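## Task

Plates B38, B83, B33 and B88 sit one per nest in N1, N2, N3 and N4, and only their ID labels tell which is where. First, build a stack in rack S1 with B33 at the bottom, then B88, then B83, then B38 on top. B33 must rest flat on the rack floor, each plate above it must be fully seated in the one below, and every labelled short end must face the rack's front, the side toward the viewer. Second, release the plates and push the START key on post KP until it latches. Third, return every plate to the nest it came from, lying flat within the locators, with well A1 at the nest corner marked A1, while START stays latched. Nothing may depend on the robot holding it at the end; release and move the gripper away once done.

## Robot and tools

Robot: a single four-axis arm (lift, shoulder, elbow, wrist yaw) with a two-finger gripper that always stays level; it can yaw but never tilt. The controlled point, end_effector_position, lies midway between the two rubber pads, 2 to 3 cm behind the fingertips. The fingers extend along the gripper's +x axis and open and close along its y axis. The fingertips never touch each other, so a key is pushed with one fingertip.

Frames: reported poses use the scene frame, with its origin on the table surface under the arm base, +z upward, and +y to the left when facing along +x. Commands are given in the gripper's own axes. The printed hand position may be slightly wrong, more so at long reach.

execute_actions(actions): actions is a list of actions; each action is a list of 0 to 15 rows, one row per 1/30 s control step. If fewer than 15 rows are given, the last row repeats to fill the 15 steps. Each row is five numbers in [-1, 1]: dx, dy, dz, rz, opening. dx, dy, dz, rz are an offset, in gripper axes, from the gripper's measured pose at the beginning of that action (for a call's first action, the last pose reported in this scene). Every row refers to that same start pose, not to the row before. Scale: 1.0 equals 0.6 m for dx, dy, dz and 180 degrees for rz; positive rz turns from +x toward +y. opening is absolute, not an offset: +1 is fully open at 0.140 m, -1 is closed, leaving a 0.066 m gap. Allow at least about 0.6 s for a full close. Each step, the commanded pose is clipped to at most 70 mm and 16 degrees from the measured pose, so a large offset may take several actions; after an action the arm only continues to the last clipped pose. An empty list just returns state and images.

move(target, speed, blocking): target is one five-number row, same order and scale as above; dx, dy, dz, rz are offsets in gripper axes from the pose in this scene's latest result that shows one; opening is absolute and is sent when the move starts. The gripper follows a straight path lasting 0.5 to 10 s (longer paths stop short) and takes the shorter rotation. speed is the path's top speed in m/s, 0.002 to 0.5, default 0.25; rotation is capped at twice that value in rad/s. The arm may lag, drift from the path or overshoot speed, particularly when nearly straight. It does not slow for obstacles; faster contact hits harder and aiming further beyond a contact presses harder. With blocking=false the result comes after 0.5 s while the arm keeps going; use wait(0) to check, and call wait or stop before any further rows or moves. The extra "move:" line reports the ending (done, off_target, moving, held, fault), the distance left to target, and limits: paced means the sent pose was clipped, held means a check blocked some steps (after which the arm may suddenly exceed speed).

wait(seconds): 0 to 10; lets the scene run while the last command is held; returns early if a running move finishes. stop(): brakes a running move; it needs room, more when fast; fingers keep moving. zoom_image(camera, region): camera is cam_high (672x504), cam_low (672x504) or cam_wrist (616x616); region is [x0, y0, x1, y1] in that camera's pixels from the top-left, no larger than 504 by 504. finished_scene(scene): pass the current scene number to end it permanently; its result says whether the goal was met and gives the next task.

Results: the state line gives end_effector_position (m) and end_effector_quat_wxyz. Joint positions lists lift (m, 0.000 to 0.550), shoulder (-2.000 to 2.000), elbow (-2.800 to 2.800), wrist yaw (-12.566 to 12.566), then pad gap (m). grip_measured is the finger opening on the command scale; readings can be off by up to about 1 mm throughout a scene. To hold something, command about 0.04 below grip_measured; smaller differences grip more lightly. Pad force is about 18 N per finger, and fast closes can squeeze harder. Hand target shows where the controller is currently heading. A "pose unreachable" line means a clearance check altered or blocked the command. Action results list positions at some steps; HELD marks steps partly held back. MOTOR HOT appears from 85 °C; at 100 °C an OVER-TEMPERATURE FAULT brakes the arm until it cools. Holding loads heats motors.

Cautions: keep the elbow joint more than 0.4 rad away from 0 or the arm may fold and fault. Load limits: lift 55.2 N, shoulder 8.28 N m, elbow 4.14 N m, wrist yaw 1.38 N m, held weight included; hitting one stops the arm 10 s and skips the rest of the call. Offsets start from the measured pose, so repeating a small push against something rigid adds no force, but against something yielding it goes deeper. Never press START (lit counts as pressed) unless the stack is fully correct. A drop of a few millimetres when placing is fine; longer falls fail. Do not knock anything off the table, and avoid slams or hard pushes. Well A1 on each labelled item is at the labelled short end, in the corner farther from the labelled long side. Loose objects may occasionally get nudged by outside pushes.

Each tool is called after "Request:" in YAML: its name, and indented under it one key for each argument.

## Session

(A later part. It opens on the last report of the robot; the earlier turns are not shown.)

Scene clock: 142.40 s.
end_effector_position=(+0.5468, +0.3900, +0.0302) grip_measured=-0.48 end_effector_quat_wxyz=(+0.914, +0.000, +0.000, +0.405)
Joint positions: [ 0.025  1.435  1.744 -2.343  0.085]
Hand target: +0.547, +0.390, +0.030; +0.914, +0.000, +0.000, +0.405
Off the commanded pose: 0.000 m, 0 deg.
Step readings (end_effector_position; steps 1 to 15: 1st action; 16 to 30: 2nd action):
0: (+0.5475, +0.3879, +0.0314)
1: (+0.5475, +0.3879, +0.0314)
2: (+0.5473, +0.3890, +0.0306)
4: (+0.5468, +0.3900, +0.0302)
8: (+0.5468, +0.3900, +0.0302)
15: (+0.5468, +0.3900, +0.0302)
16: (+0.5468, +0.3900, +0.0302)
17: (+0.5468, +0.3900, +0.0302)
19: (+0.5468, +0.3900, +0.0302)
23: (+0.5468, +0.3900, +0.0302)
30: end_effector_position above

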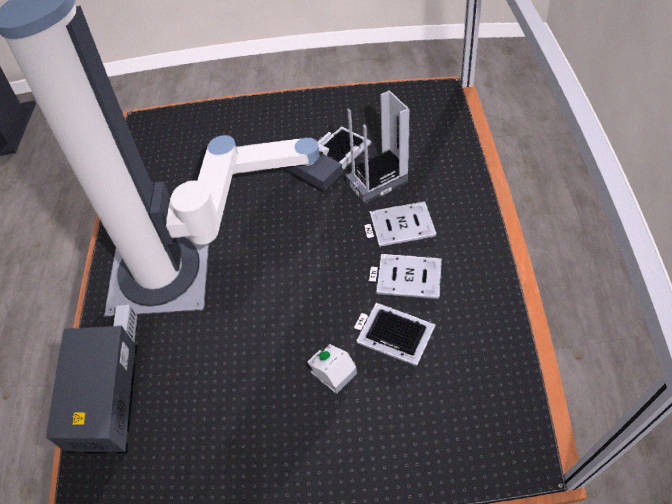

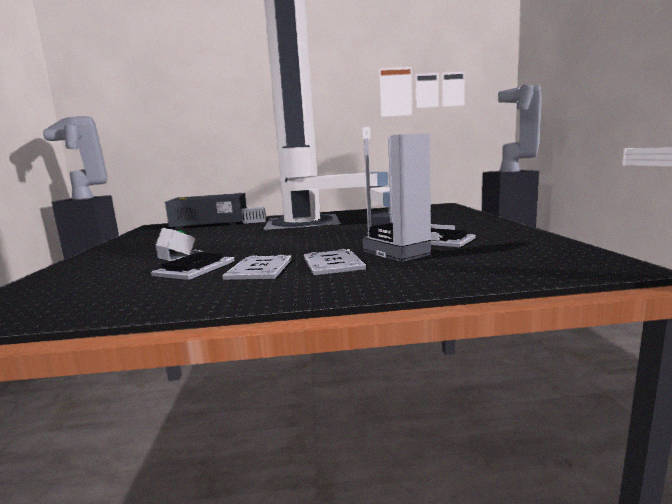

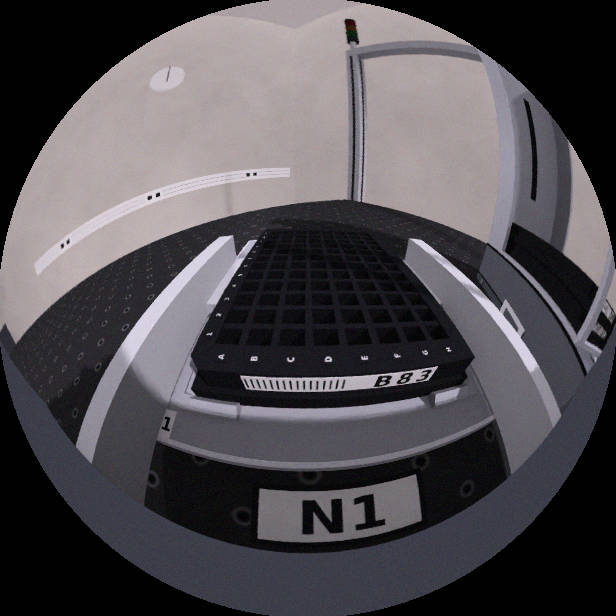

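Request:
move:
  target: [0,0,-0.358,0,-0.53]
  speed: 0.2

Request:
move:
  target: [0,0,-0.0105,0,-0.53]
  speed: 0.015

Request:
execute_actions:
  actions:
    - [[0,0,0,0,0.1]]

Request:
move:
  target: [-0.28,0,0,0,0.1]

Request:
move:
  target: [-0.133,-0.7475,-0.0437,-0.32,0.1]
  speed: 0.35

Scene clock: 156.50 s.
end_effector_position=(+0.6559, +0.2443, +0.0929) grip_measured=-0.48 end_effector_quat_wxyz=(+0.971, +0.000, +0.000, +0.240)
Joint positions: [ 0.088  1.098  1.747 -2.361  0.085]
Hand target: +0.656, +0.244, +0.093; +0.971, +0.000, +0.000, +0.240
Off the commanded pose: 0.000 m, 0 deg.
move: done

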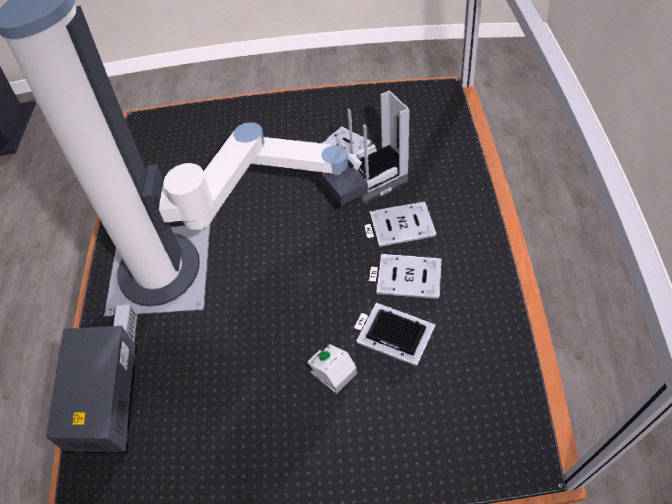

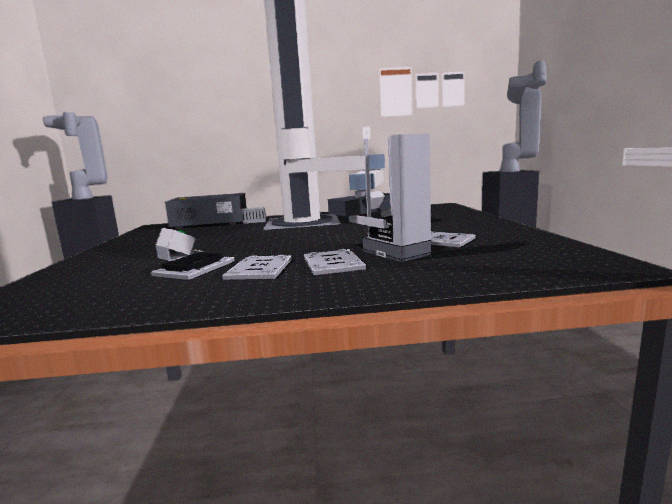

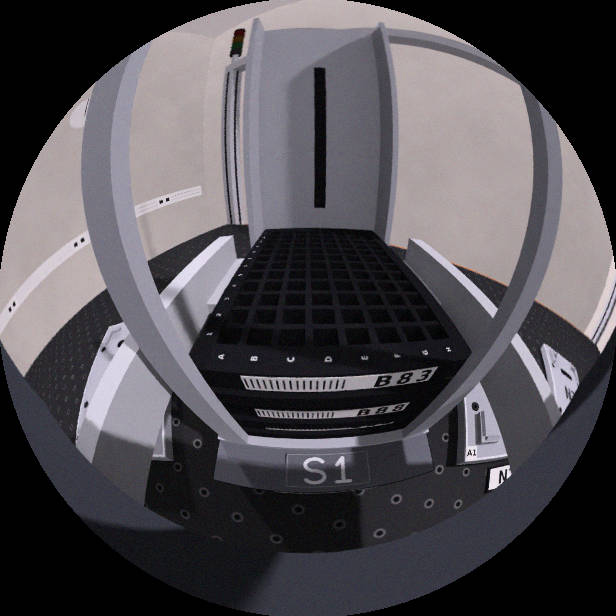

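Scene clock: 157.20 s.
end_effector_position=(+0.6559, +0.2443, +0.0866) grip_measured=-0.48 end_effector_quat_wxyz=(+0.971, +0.000, +0.000, +0.240)
Joint positions: [ 0.082  1.098  1.747 -2.361  0.085]
Hand target: +0.656, +0.244, +0.087; +0.971, +0.000, +0.000, +0.240
Off the commanded pose: 0.000 m, 0 deg.
move: done

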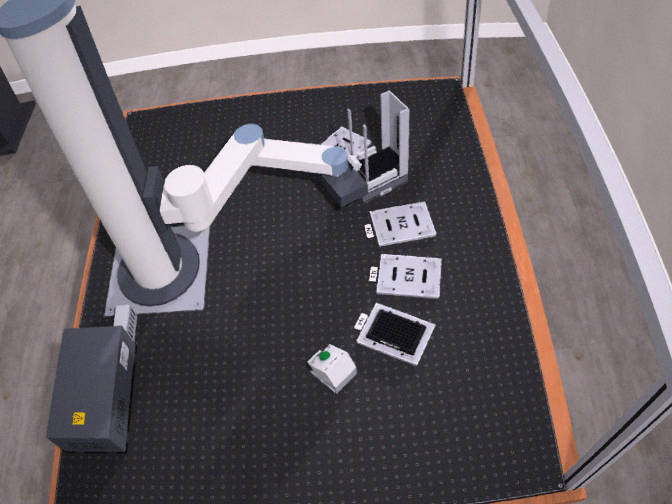

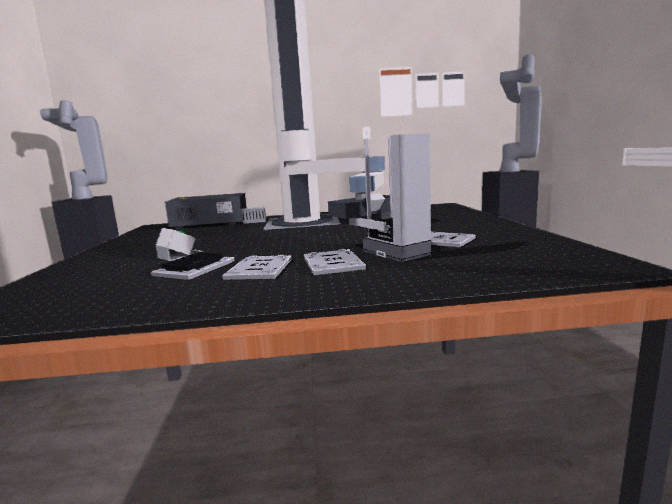

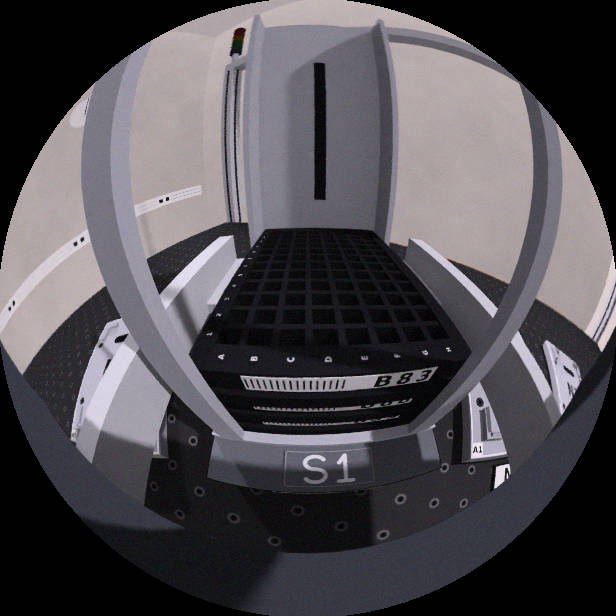

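Scene clock: 157.70 s.
end_effector_position=(+0.6559, +0.2443, +0.0866) grip_measured=+0.10 end_effector_quat_wxyz=(+0.971, +0.000, +0.000, +0.240)
Joint positions: [ 0.082  1.098  1.747 -2.361  0.107]
Hand target: +0.656, +0.244, +0.087; +0.971, +0.000, +0.000, +0.240
Off the commanded pose: 0.000 m, 0 deg.
Step readings (end_effector_position):
0: (+0.6559, +0.2443, +0.0866)
1: (+0.6559, +0.2443, +0.0866)
2: (+0.6559, +0.2443, +0.0866)
4: (+0.6559, +0.2443, +0.0866)
8: (+0.6559, +0.2443, +0.0866)
15: end_effector_position above

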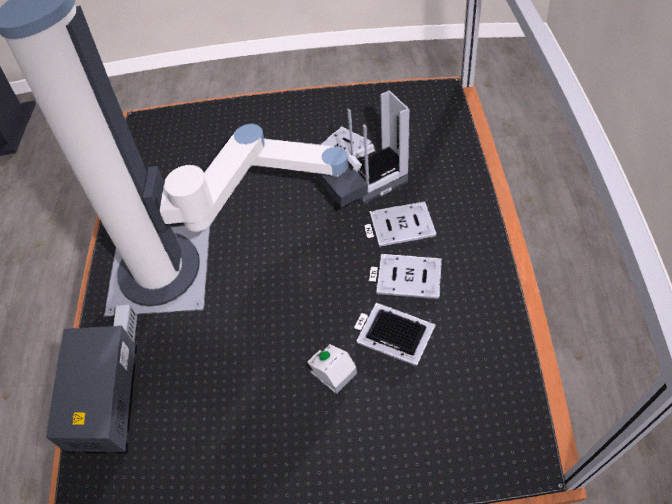

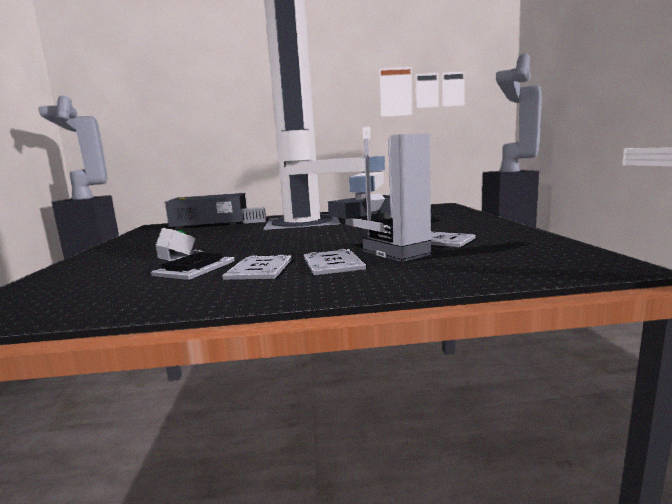

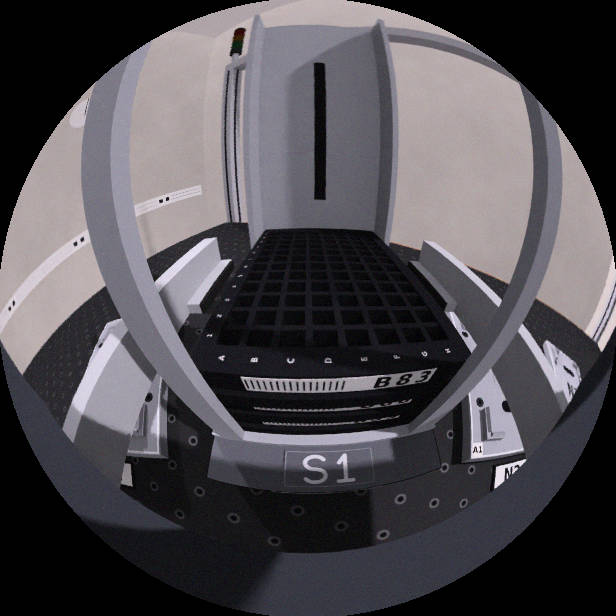

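Scene clock: 158.77 s.
end_effector_position=(+0.5072, +0.1662, +0.0866) grip_measured=+0.10 end_effector_quat_wxyz=(+0.971, +0.000, +0.000, +0.239)
Joint positions: [ 0.082  1.411  0.911 -1.838  0.107]
Hand target: +0.507, +0.166, +0.087; +0.971, +0.000, +0.000, +0.240
Off the commanded pose: 0.000 m, 0 deg.
move: done

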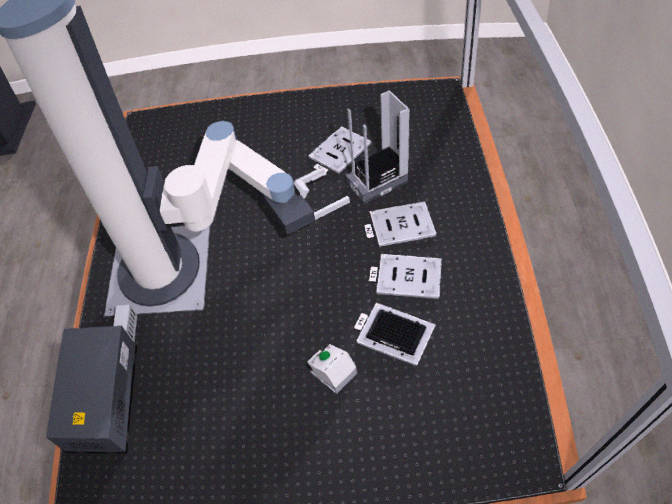

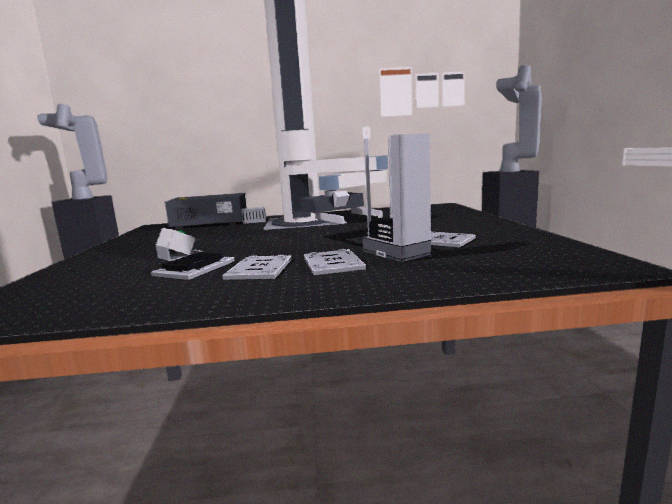

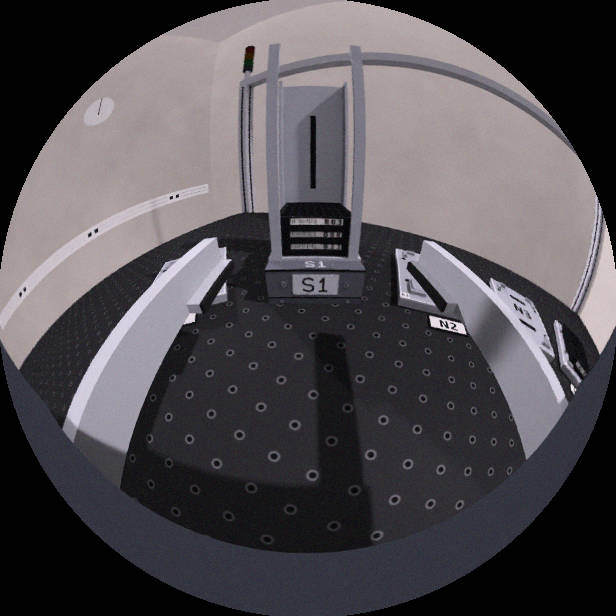

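Scene clock: 160.70 s.
end_effector_position=(+0.6449, -0.2682, +0.0604) grip_measured=+0.10 end_effector_quat_wxyz=(+0.966, +0.000, +0.000, -0.258)
Joint positions: [ 0.055  0.111  1.757 -2.389  0.107]
Hand target: +0.645, -0.268, +0.060; +0.966, +0.000, +0.000, -0.258
Off the commanded pose: 0.000 m, 0 deg.
move: done

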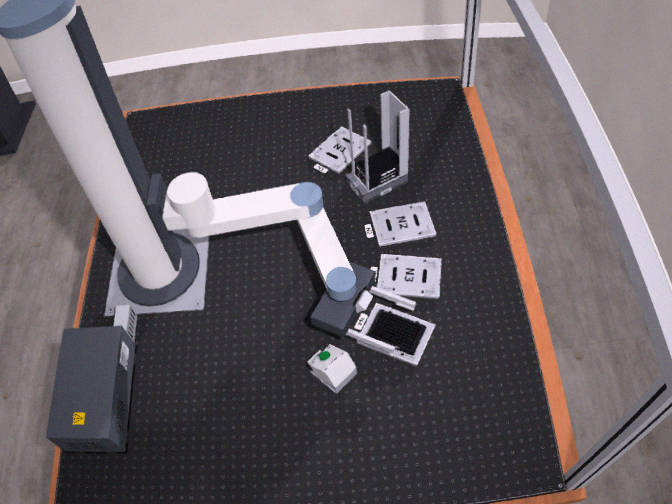

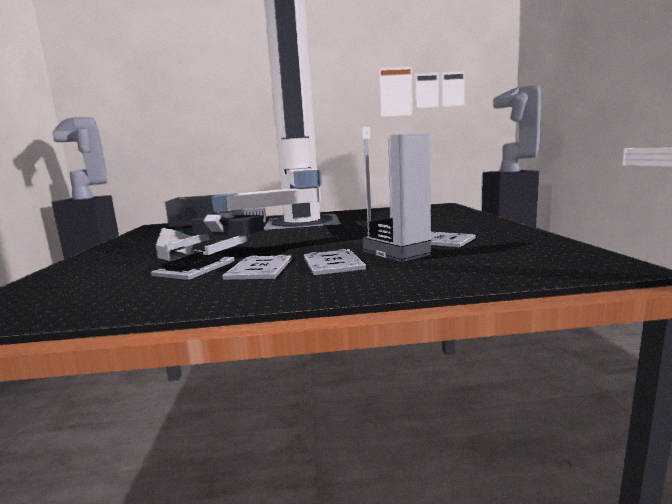

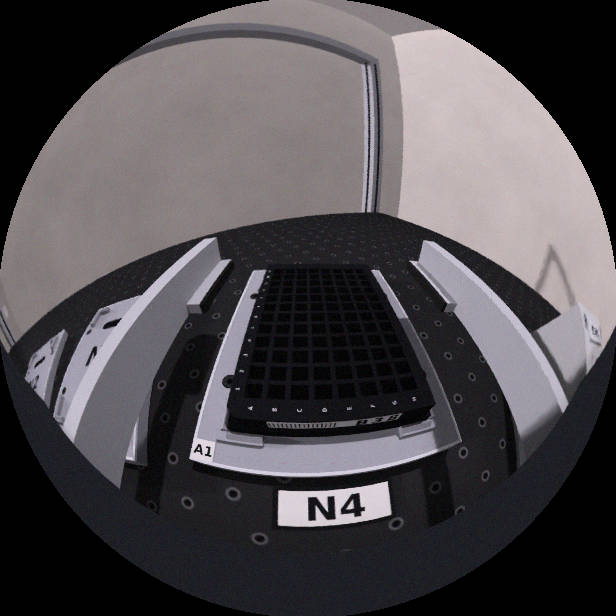

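Request:
move:
  target: [0,0,-0.048,0.004,0.1]
  speed: 0.05

Request:
zoom_image:
  camera: "cam_wrist"
  region: [160,210,500,420]

Scene clock: 182.47 s.
end_effector_position=(+0.6449, -0.2681, +0.0315) grip_measured=+0.10 end_effector_quat_wxyz=(+0.968, +0.000, +0.000, -0.252)
Joint positions: [ 0.027  0.107  1.757 -2.373  0.107]
Hand target: +0.645, -0.268, +0.032; +0.968, +0.000, +0.000, -0.252
Off the commanded pose: 0.000 m, 0 deg.
move: done

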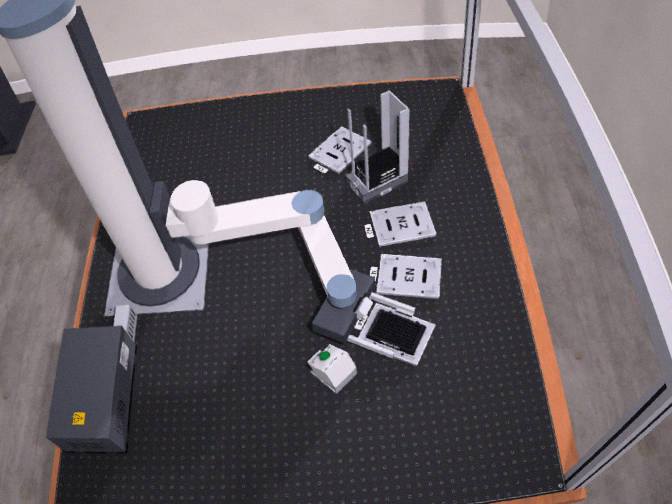

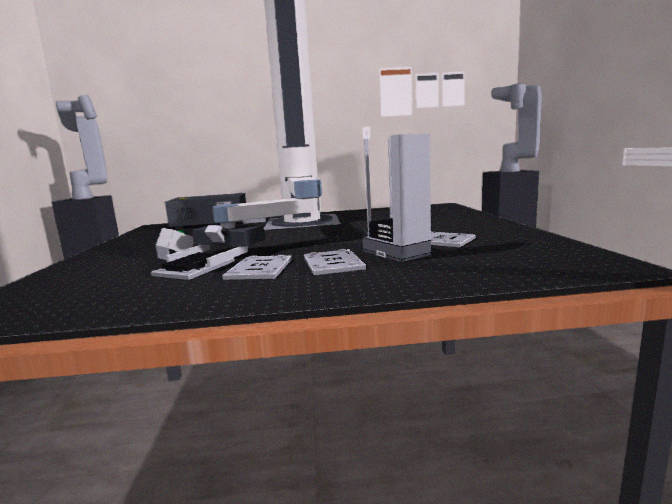

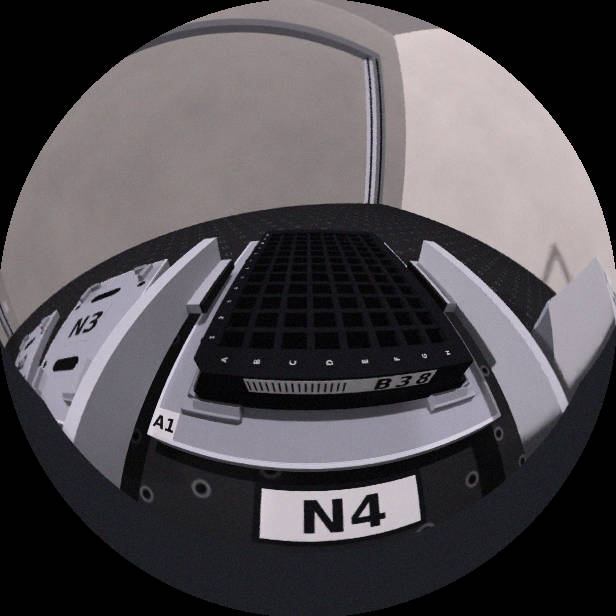

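Region (160, 210, 500, 420) of cam_wrist's 616x616 image, scaled by 1.482, with more detail than that image has; it fills the top 311 rows of this view, and the rest is white.

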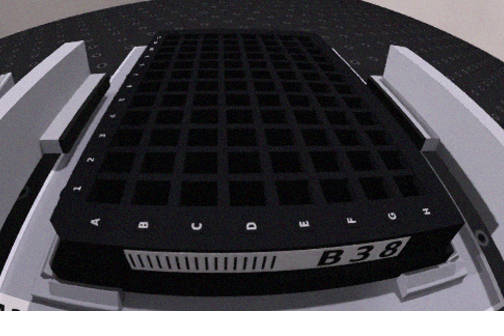

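Request:
execute_actions:
  actions:
    - [[0,-0.0008,-0.0022,0.0025,-0.42]]
    - [[0,0,0,0,-0.45],[0,0,0,0,-0.47],[0,0,0,0,-0.48],[0,0,0,0,-0.5],[0,0,0,0,-0.5],[0,0,0,0,-0.53]]

Request:
move:
  target: [0,0,0.4787,0,-0.53]
  speed: 0.2

Request:
move:
  target: [-0.394,0.759,0,0.3145,-0.53]
  speed: 0.3

Scene clock: 190.37 s.
end_effector_position=(+0.6446, -0.2686, +0.0302) grip_measured=-0.47 end_effector_quat_wxyz=(+0.969, +0.000, +0.000, -0.248)
Joint positions: [ 0.025  0.103  1.757 -2.361  0.085]
Hand target: +0.645, -0.269, +0.030; +0.969, +0.000, +0.000, -0.248
Off the commanded pose: 0.000 m, 0 deg.
Step readings (end_effector_position; steps 1 to 15: 1st action; 16 to 30: 2nd action):
0: (+0.6449, -0.2681, +0.0315)
1: (+0.6449, -0.2681, +0.0315)
2: (+0.6450, -0.2682, +0.0307)
4: (+0.6446, -0.2686, +0.0302)
8: (+0.6446, -0.2686, +0.0302)
15: (+0.6446, -0.2686, +0.0302)
16: (+0.6446, -0.2686, +0.0302)
17: (+0.6446, -0.2686, +0.0302)
19: (+0.6446, -0.2686, +0.0302)
23: (+0.6446, -0.2686, +0.0302)
30: end_effector_position above

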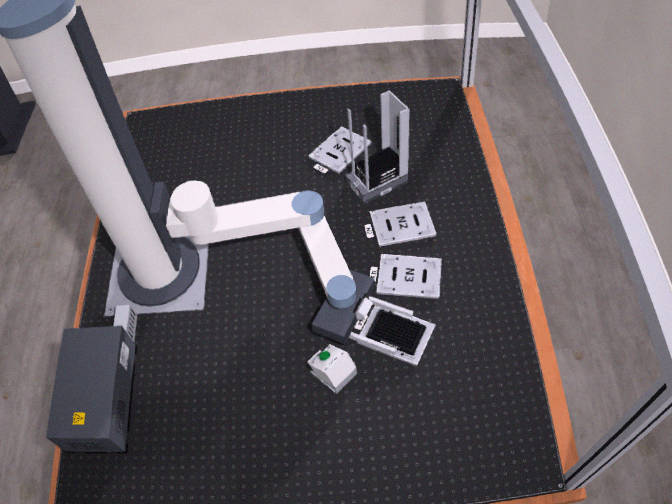

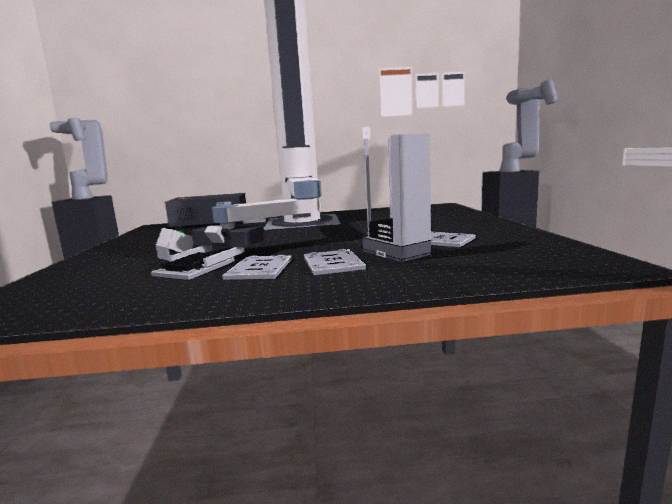

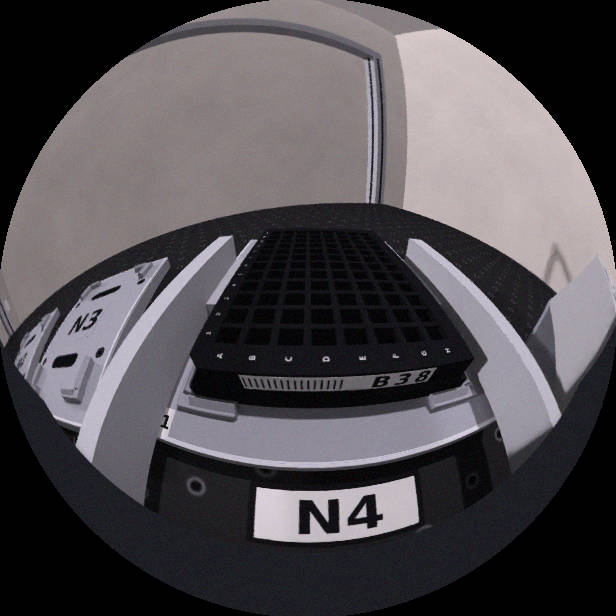

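Scene clock: 192.20 s.
end_effector_position=(+0.6446, -0.2686, +0.3174) grip_measured=-0.47 end_effector_quat_wxyz=(+0.969, +0.000, +0.000, -0.248)
Joint positions: [ 0.312  0.103  1.757 -2.361  0.085]
Hand target: +0.645, -0.269, +0.317; +0.969, +0.000, +0.000, -0.248
Off the commanded pose: 0.000 m, 0 deg.
move: done

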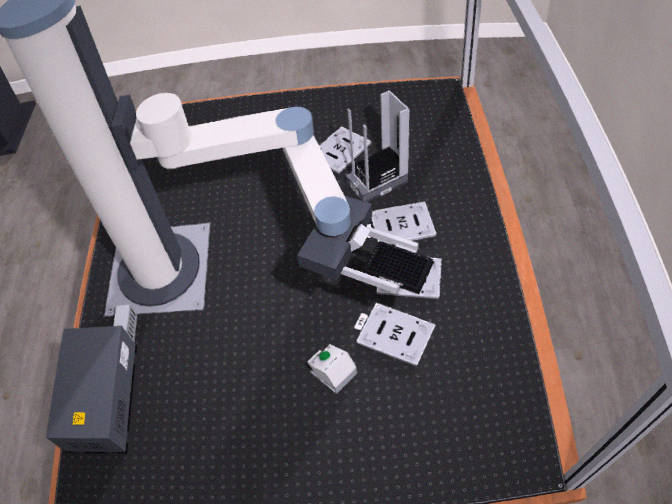

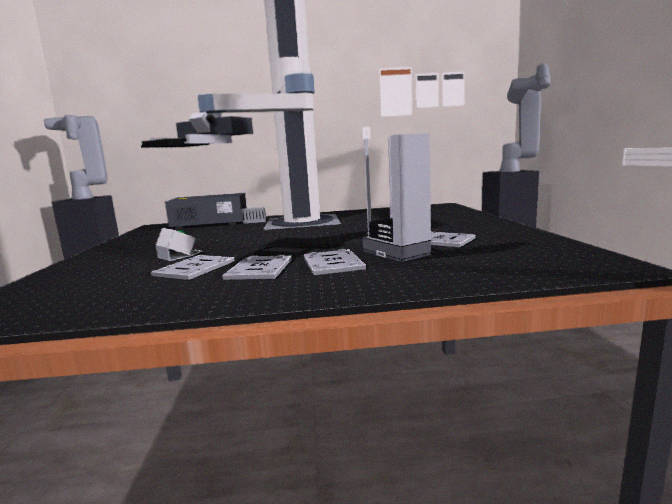

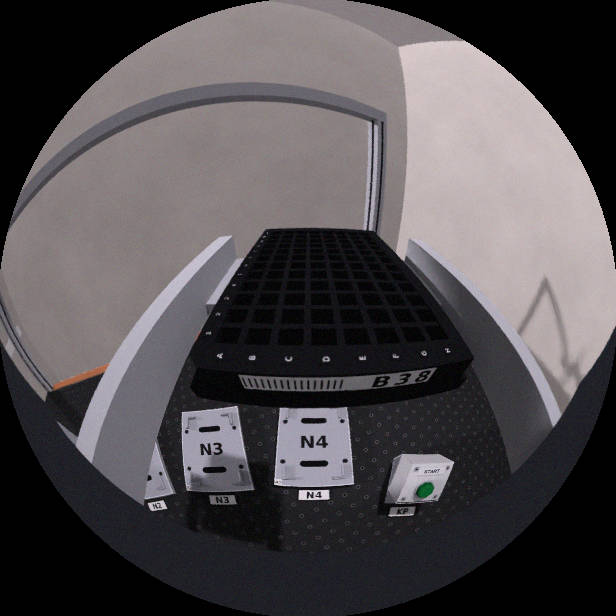

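Scene clock: 194.27 s.
end_effector_position=(+0.6565, +0.2446, +0.3174) grip_measured=-0.47 end_effector_quat_wxyz=(+0.970, +0.000, +0.000, +0.241)
Joint positions: [ 0.312  1.095  1.751 -2.359  0.085]
Hand target: +0.657, +0.244, +0.317; +0.971, +0.000, +0.000, +0.241
Off the commanded pose: 0.000 m, 0 deg.
move: done

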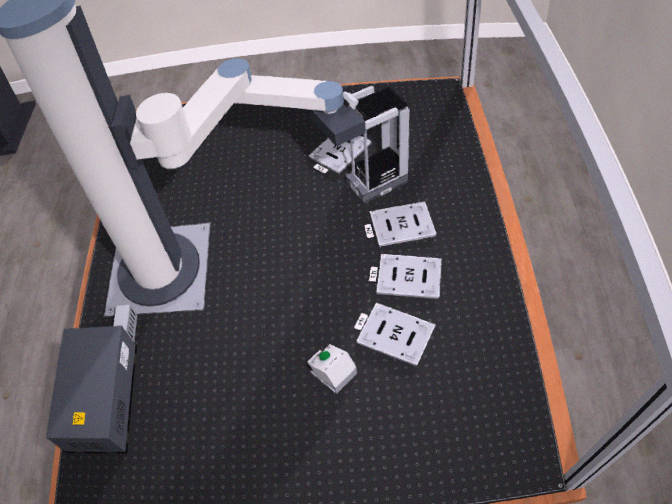

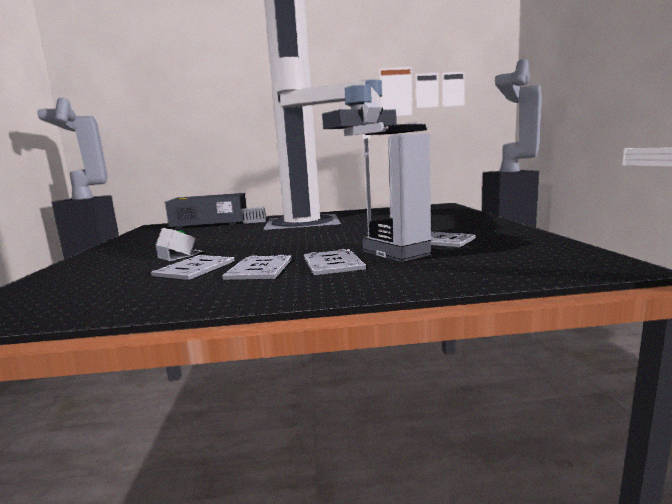

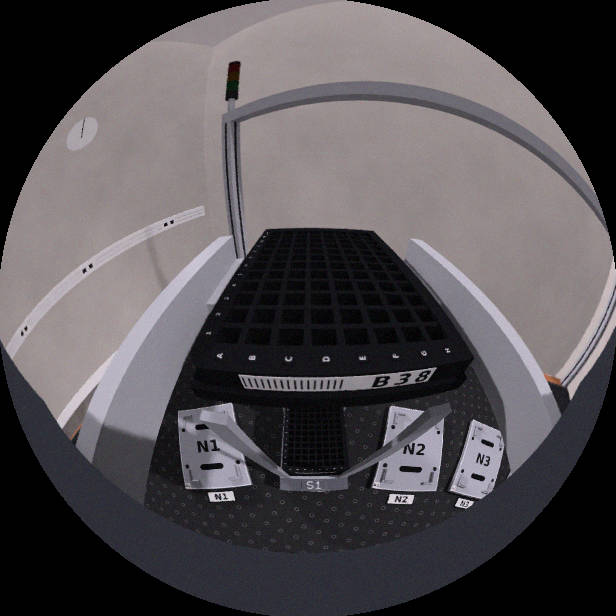

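Request:
move:
  target: [-0.0007,0.0004,-0.02,0,-0.53]
  speed: 0.015

Scene clock: 197.67 s.
end_effector_position=(+0.6561, +0.2445, +0.3054) grip_measured=-0.47 end_effector_quat_wxyz=(+0.971, +0.000, +0.000, +0.241)
Joint positions: [ 0.3    1.097  1.748 -2.359  0.085]
Hand target: +0.656, +0.245, +0.305; +0.970, +0.000, +0.000, +0.241
Off the commanded pose: 0.000 m, 0 deg.
move: done

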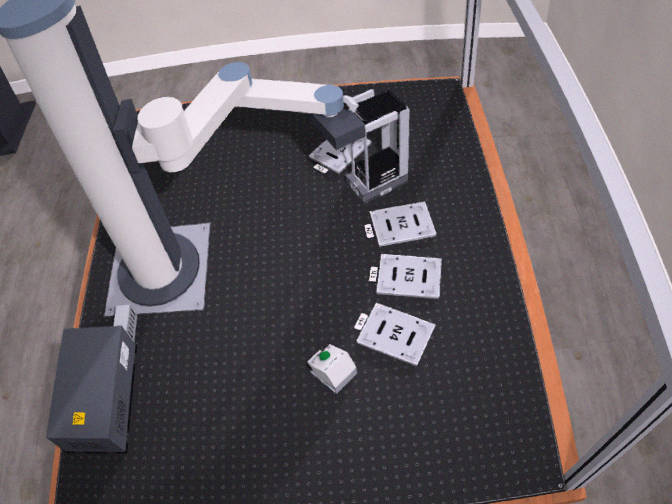

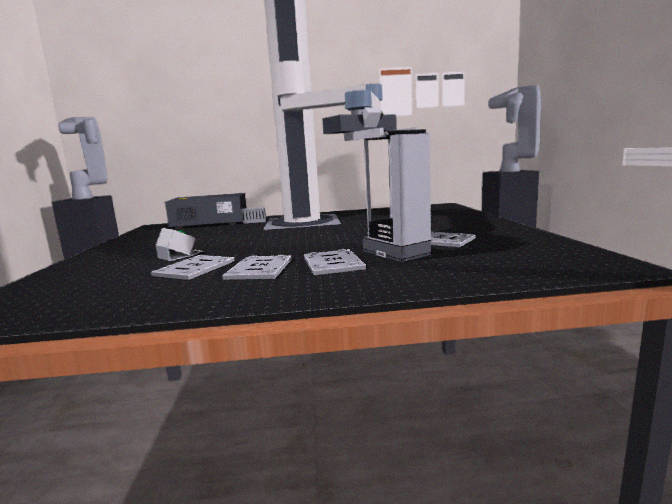

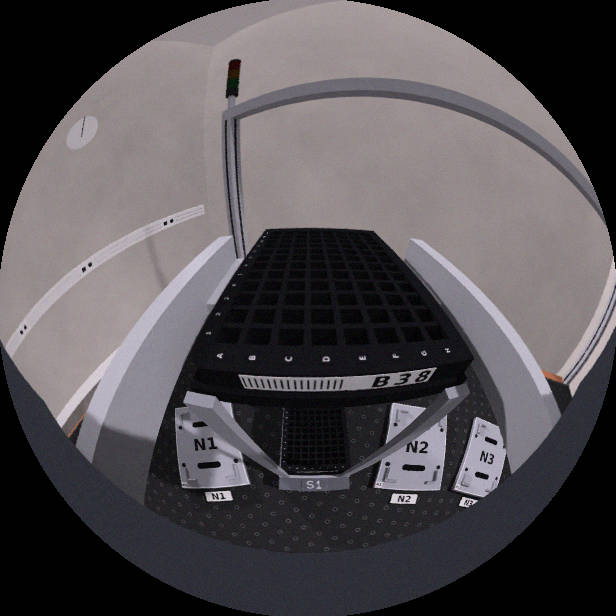

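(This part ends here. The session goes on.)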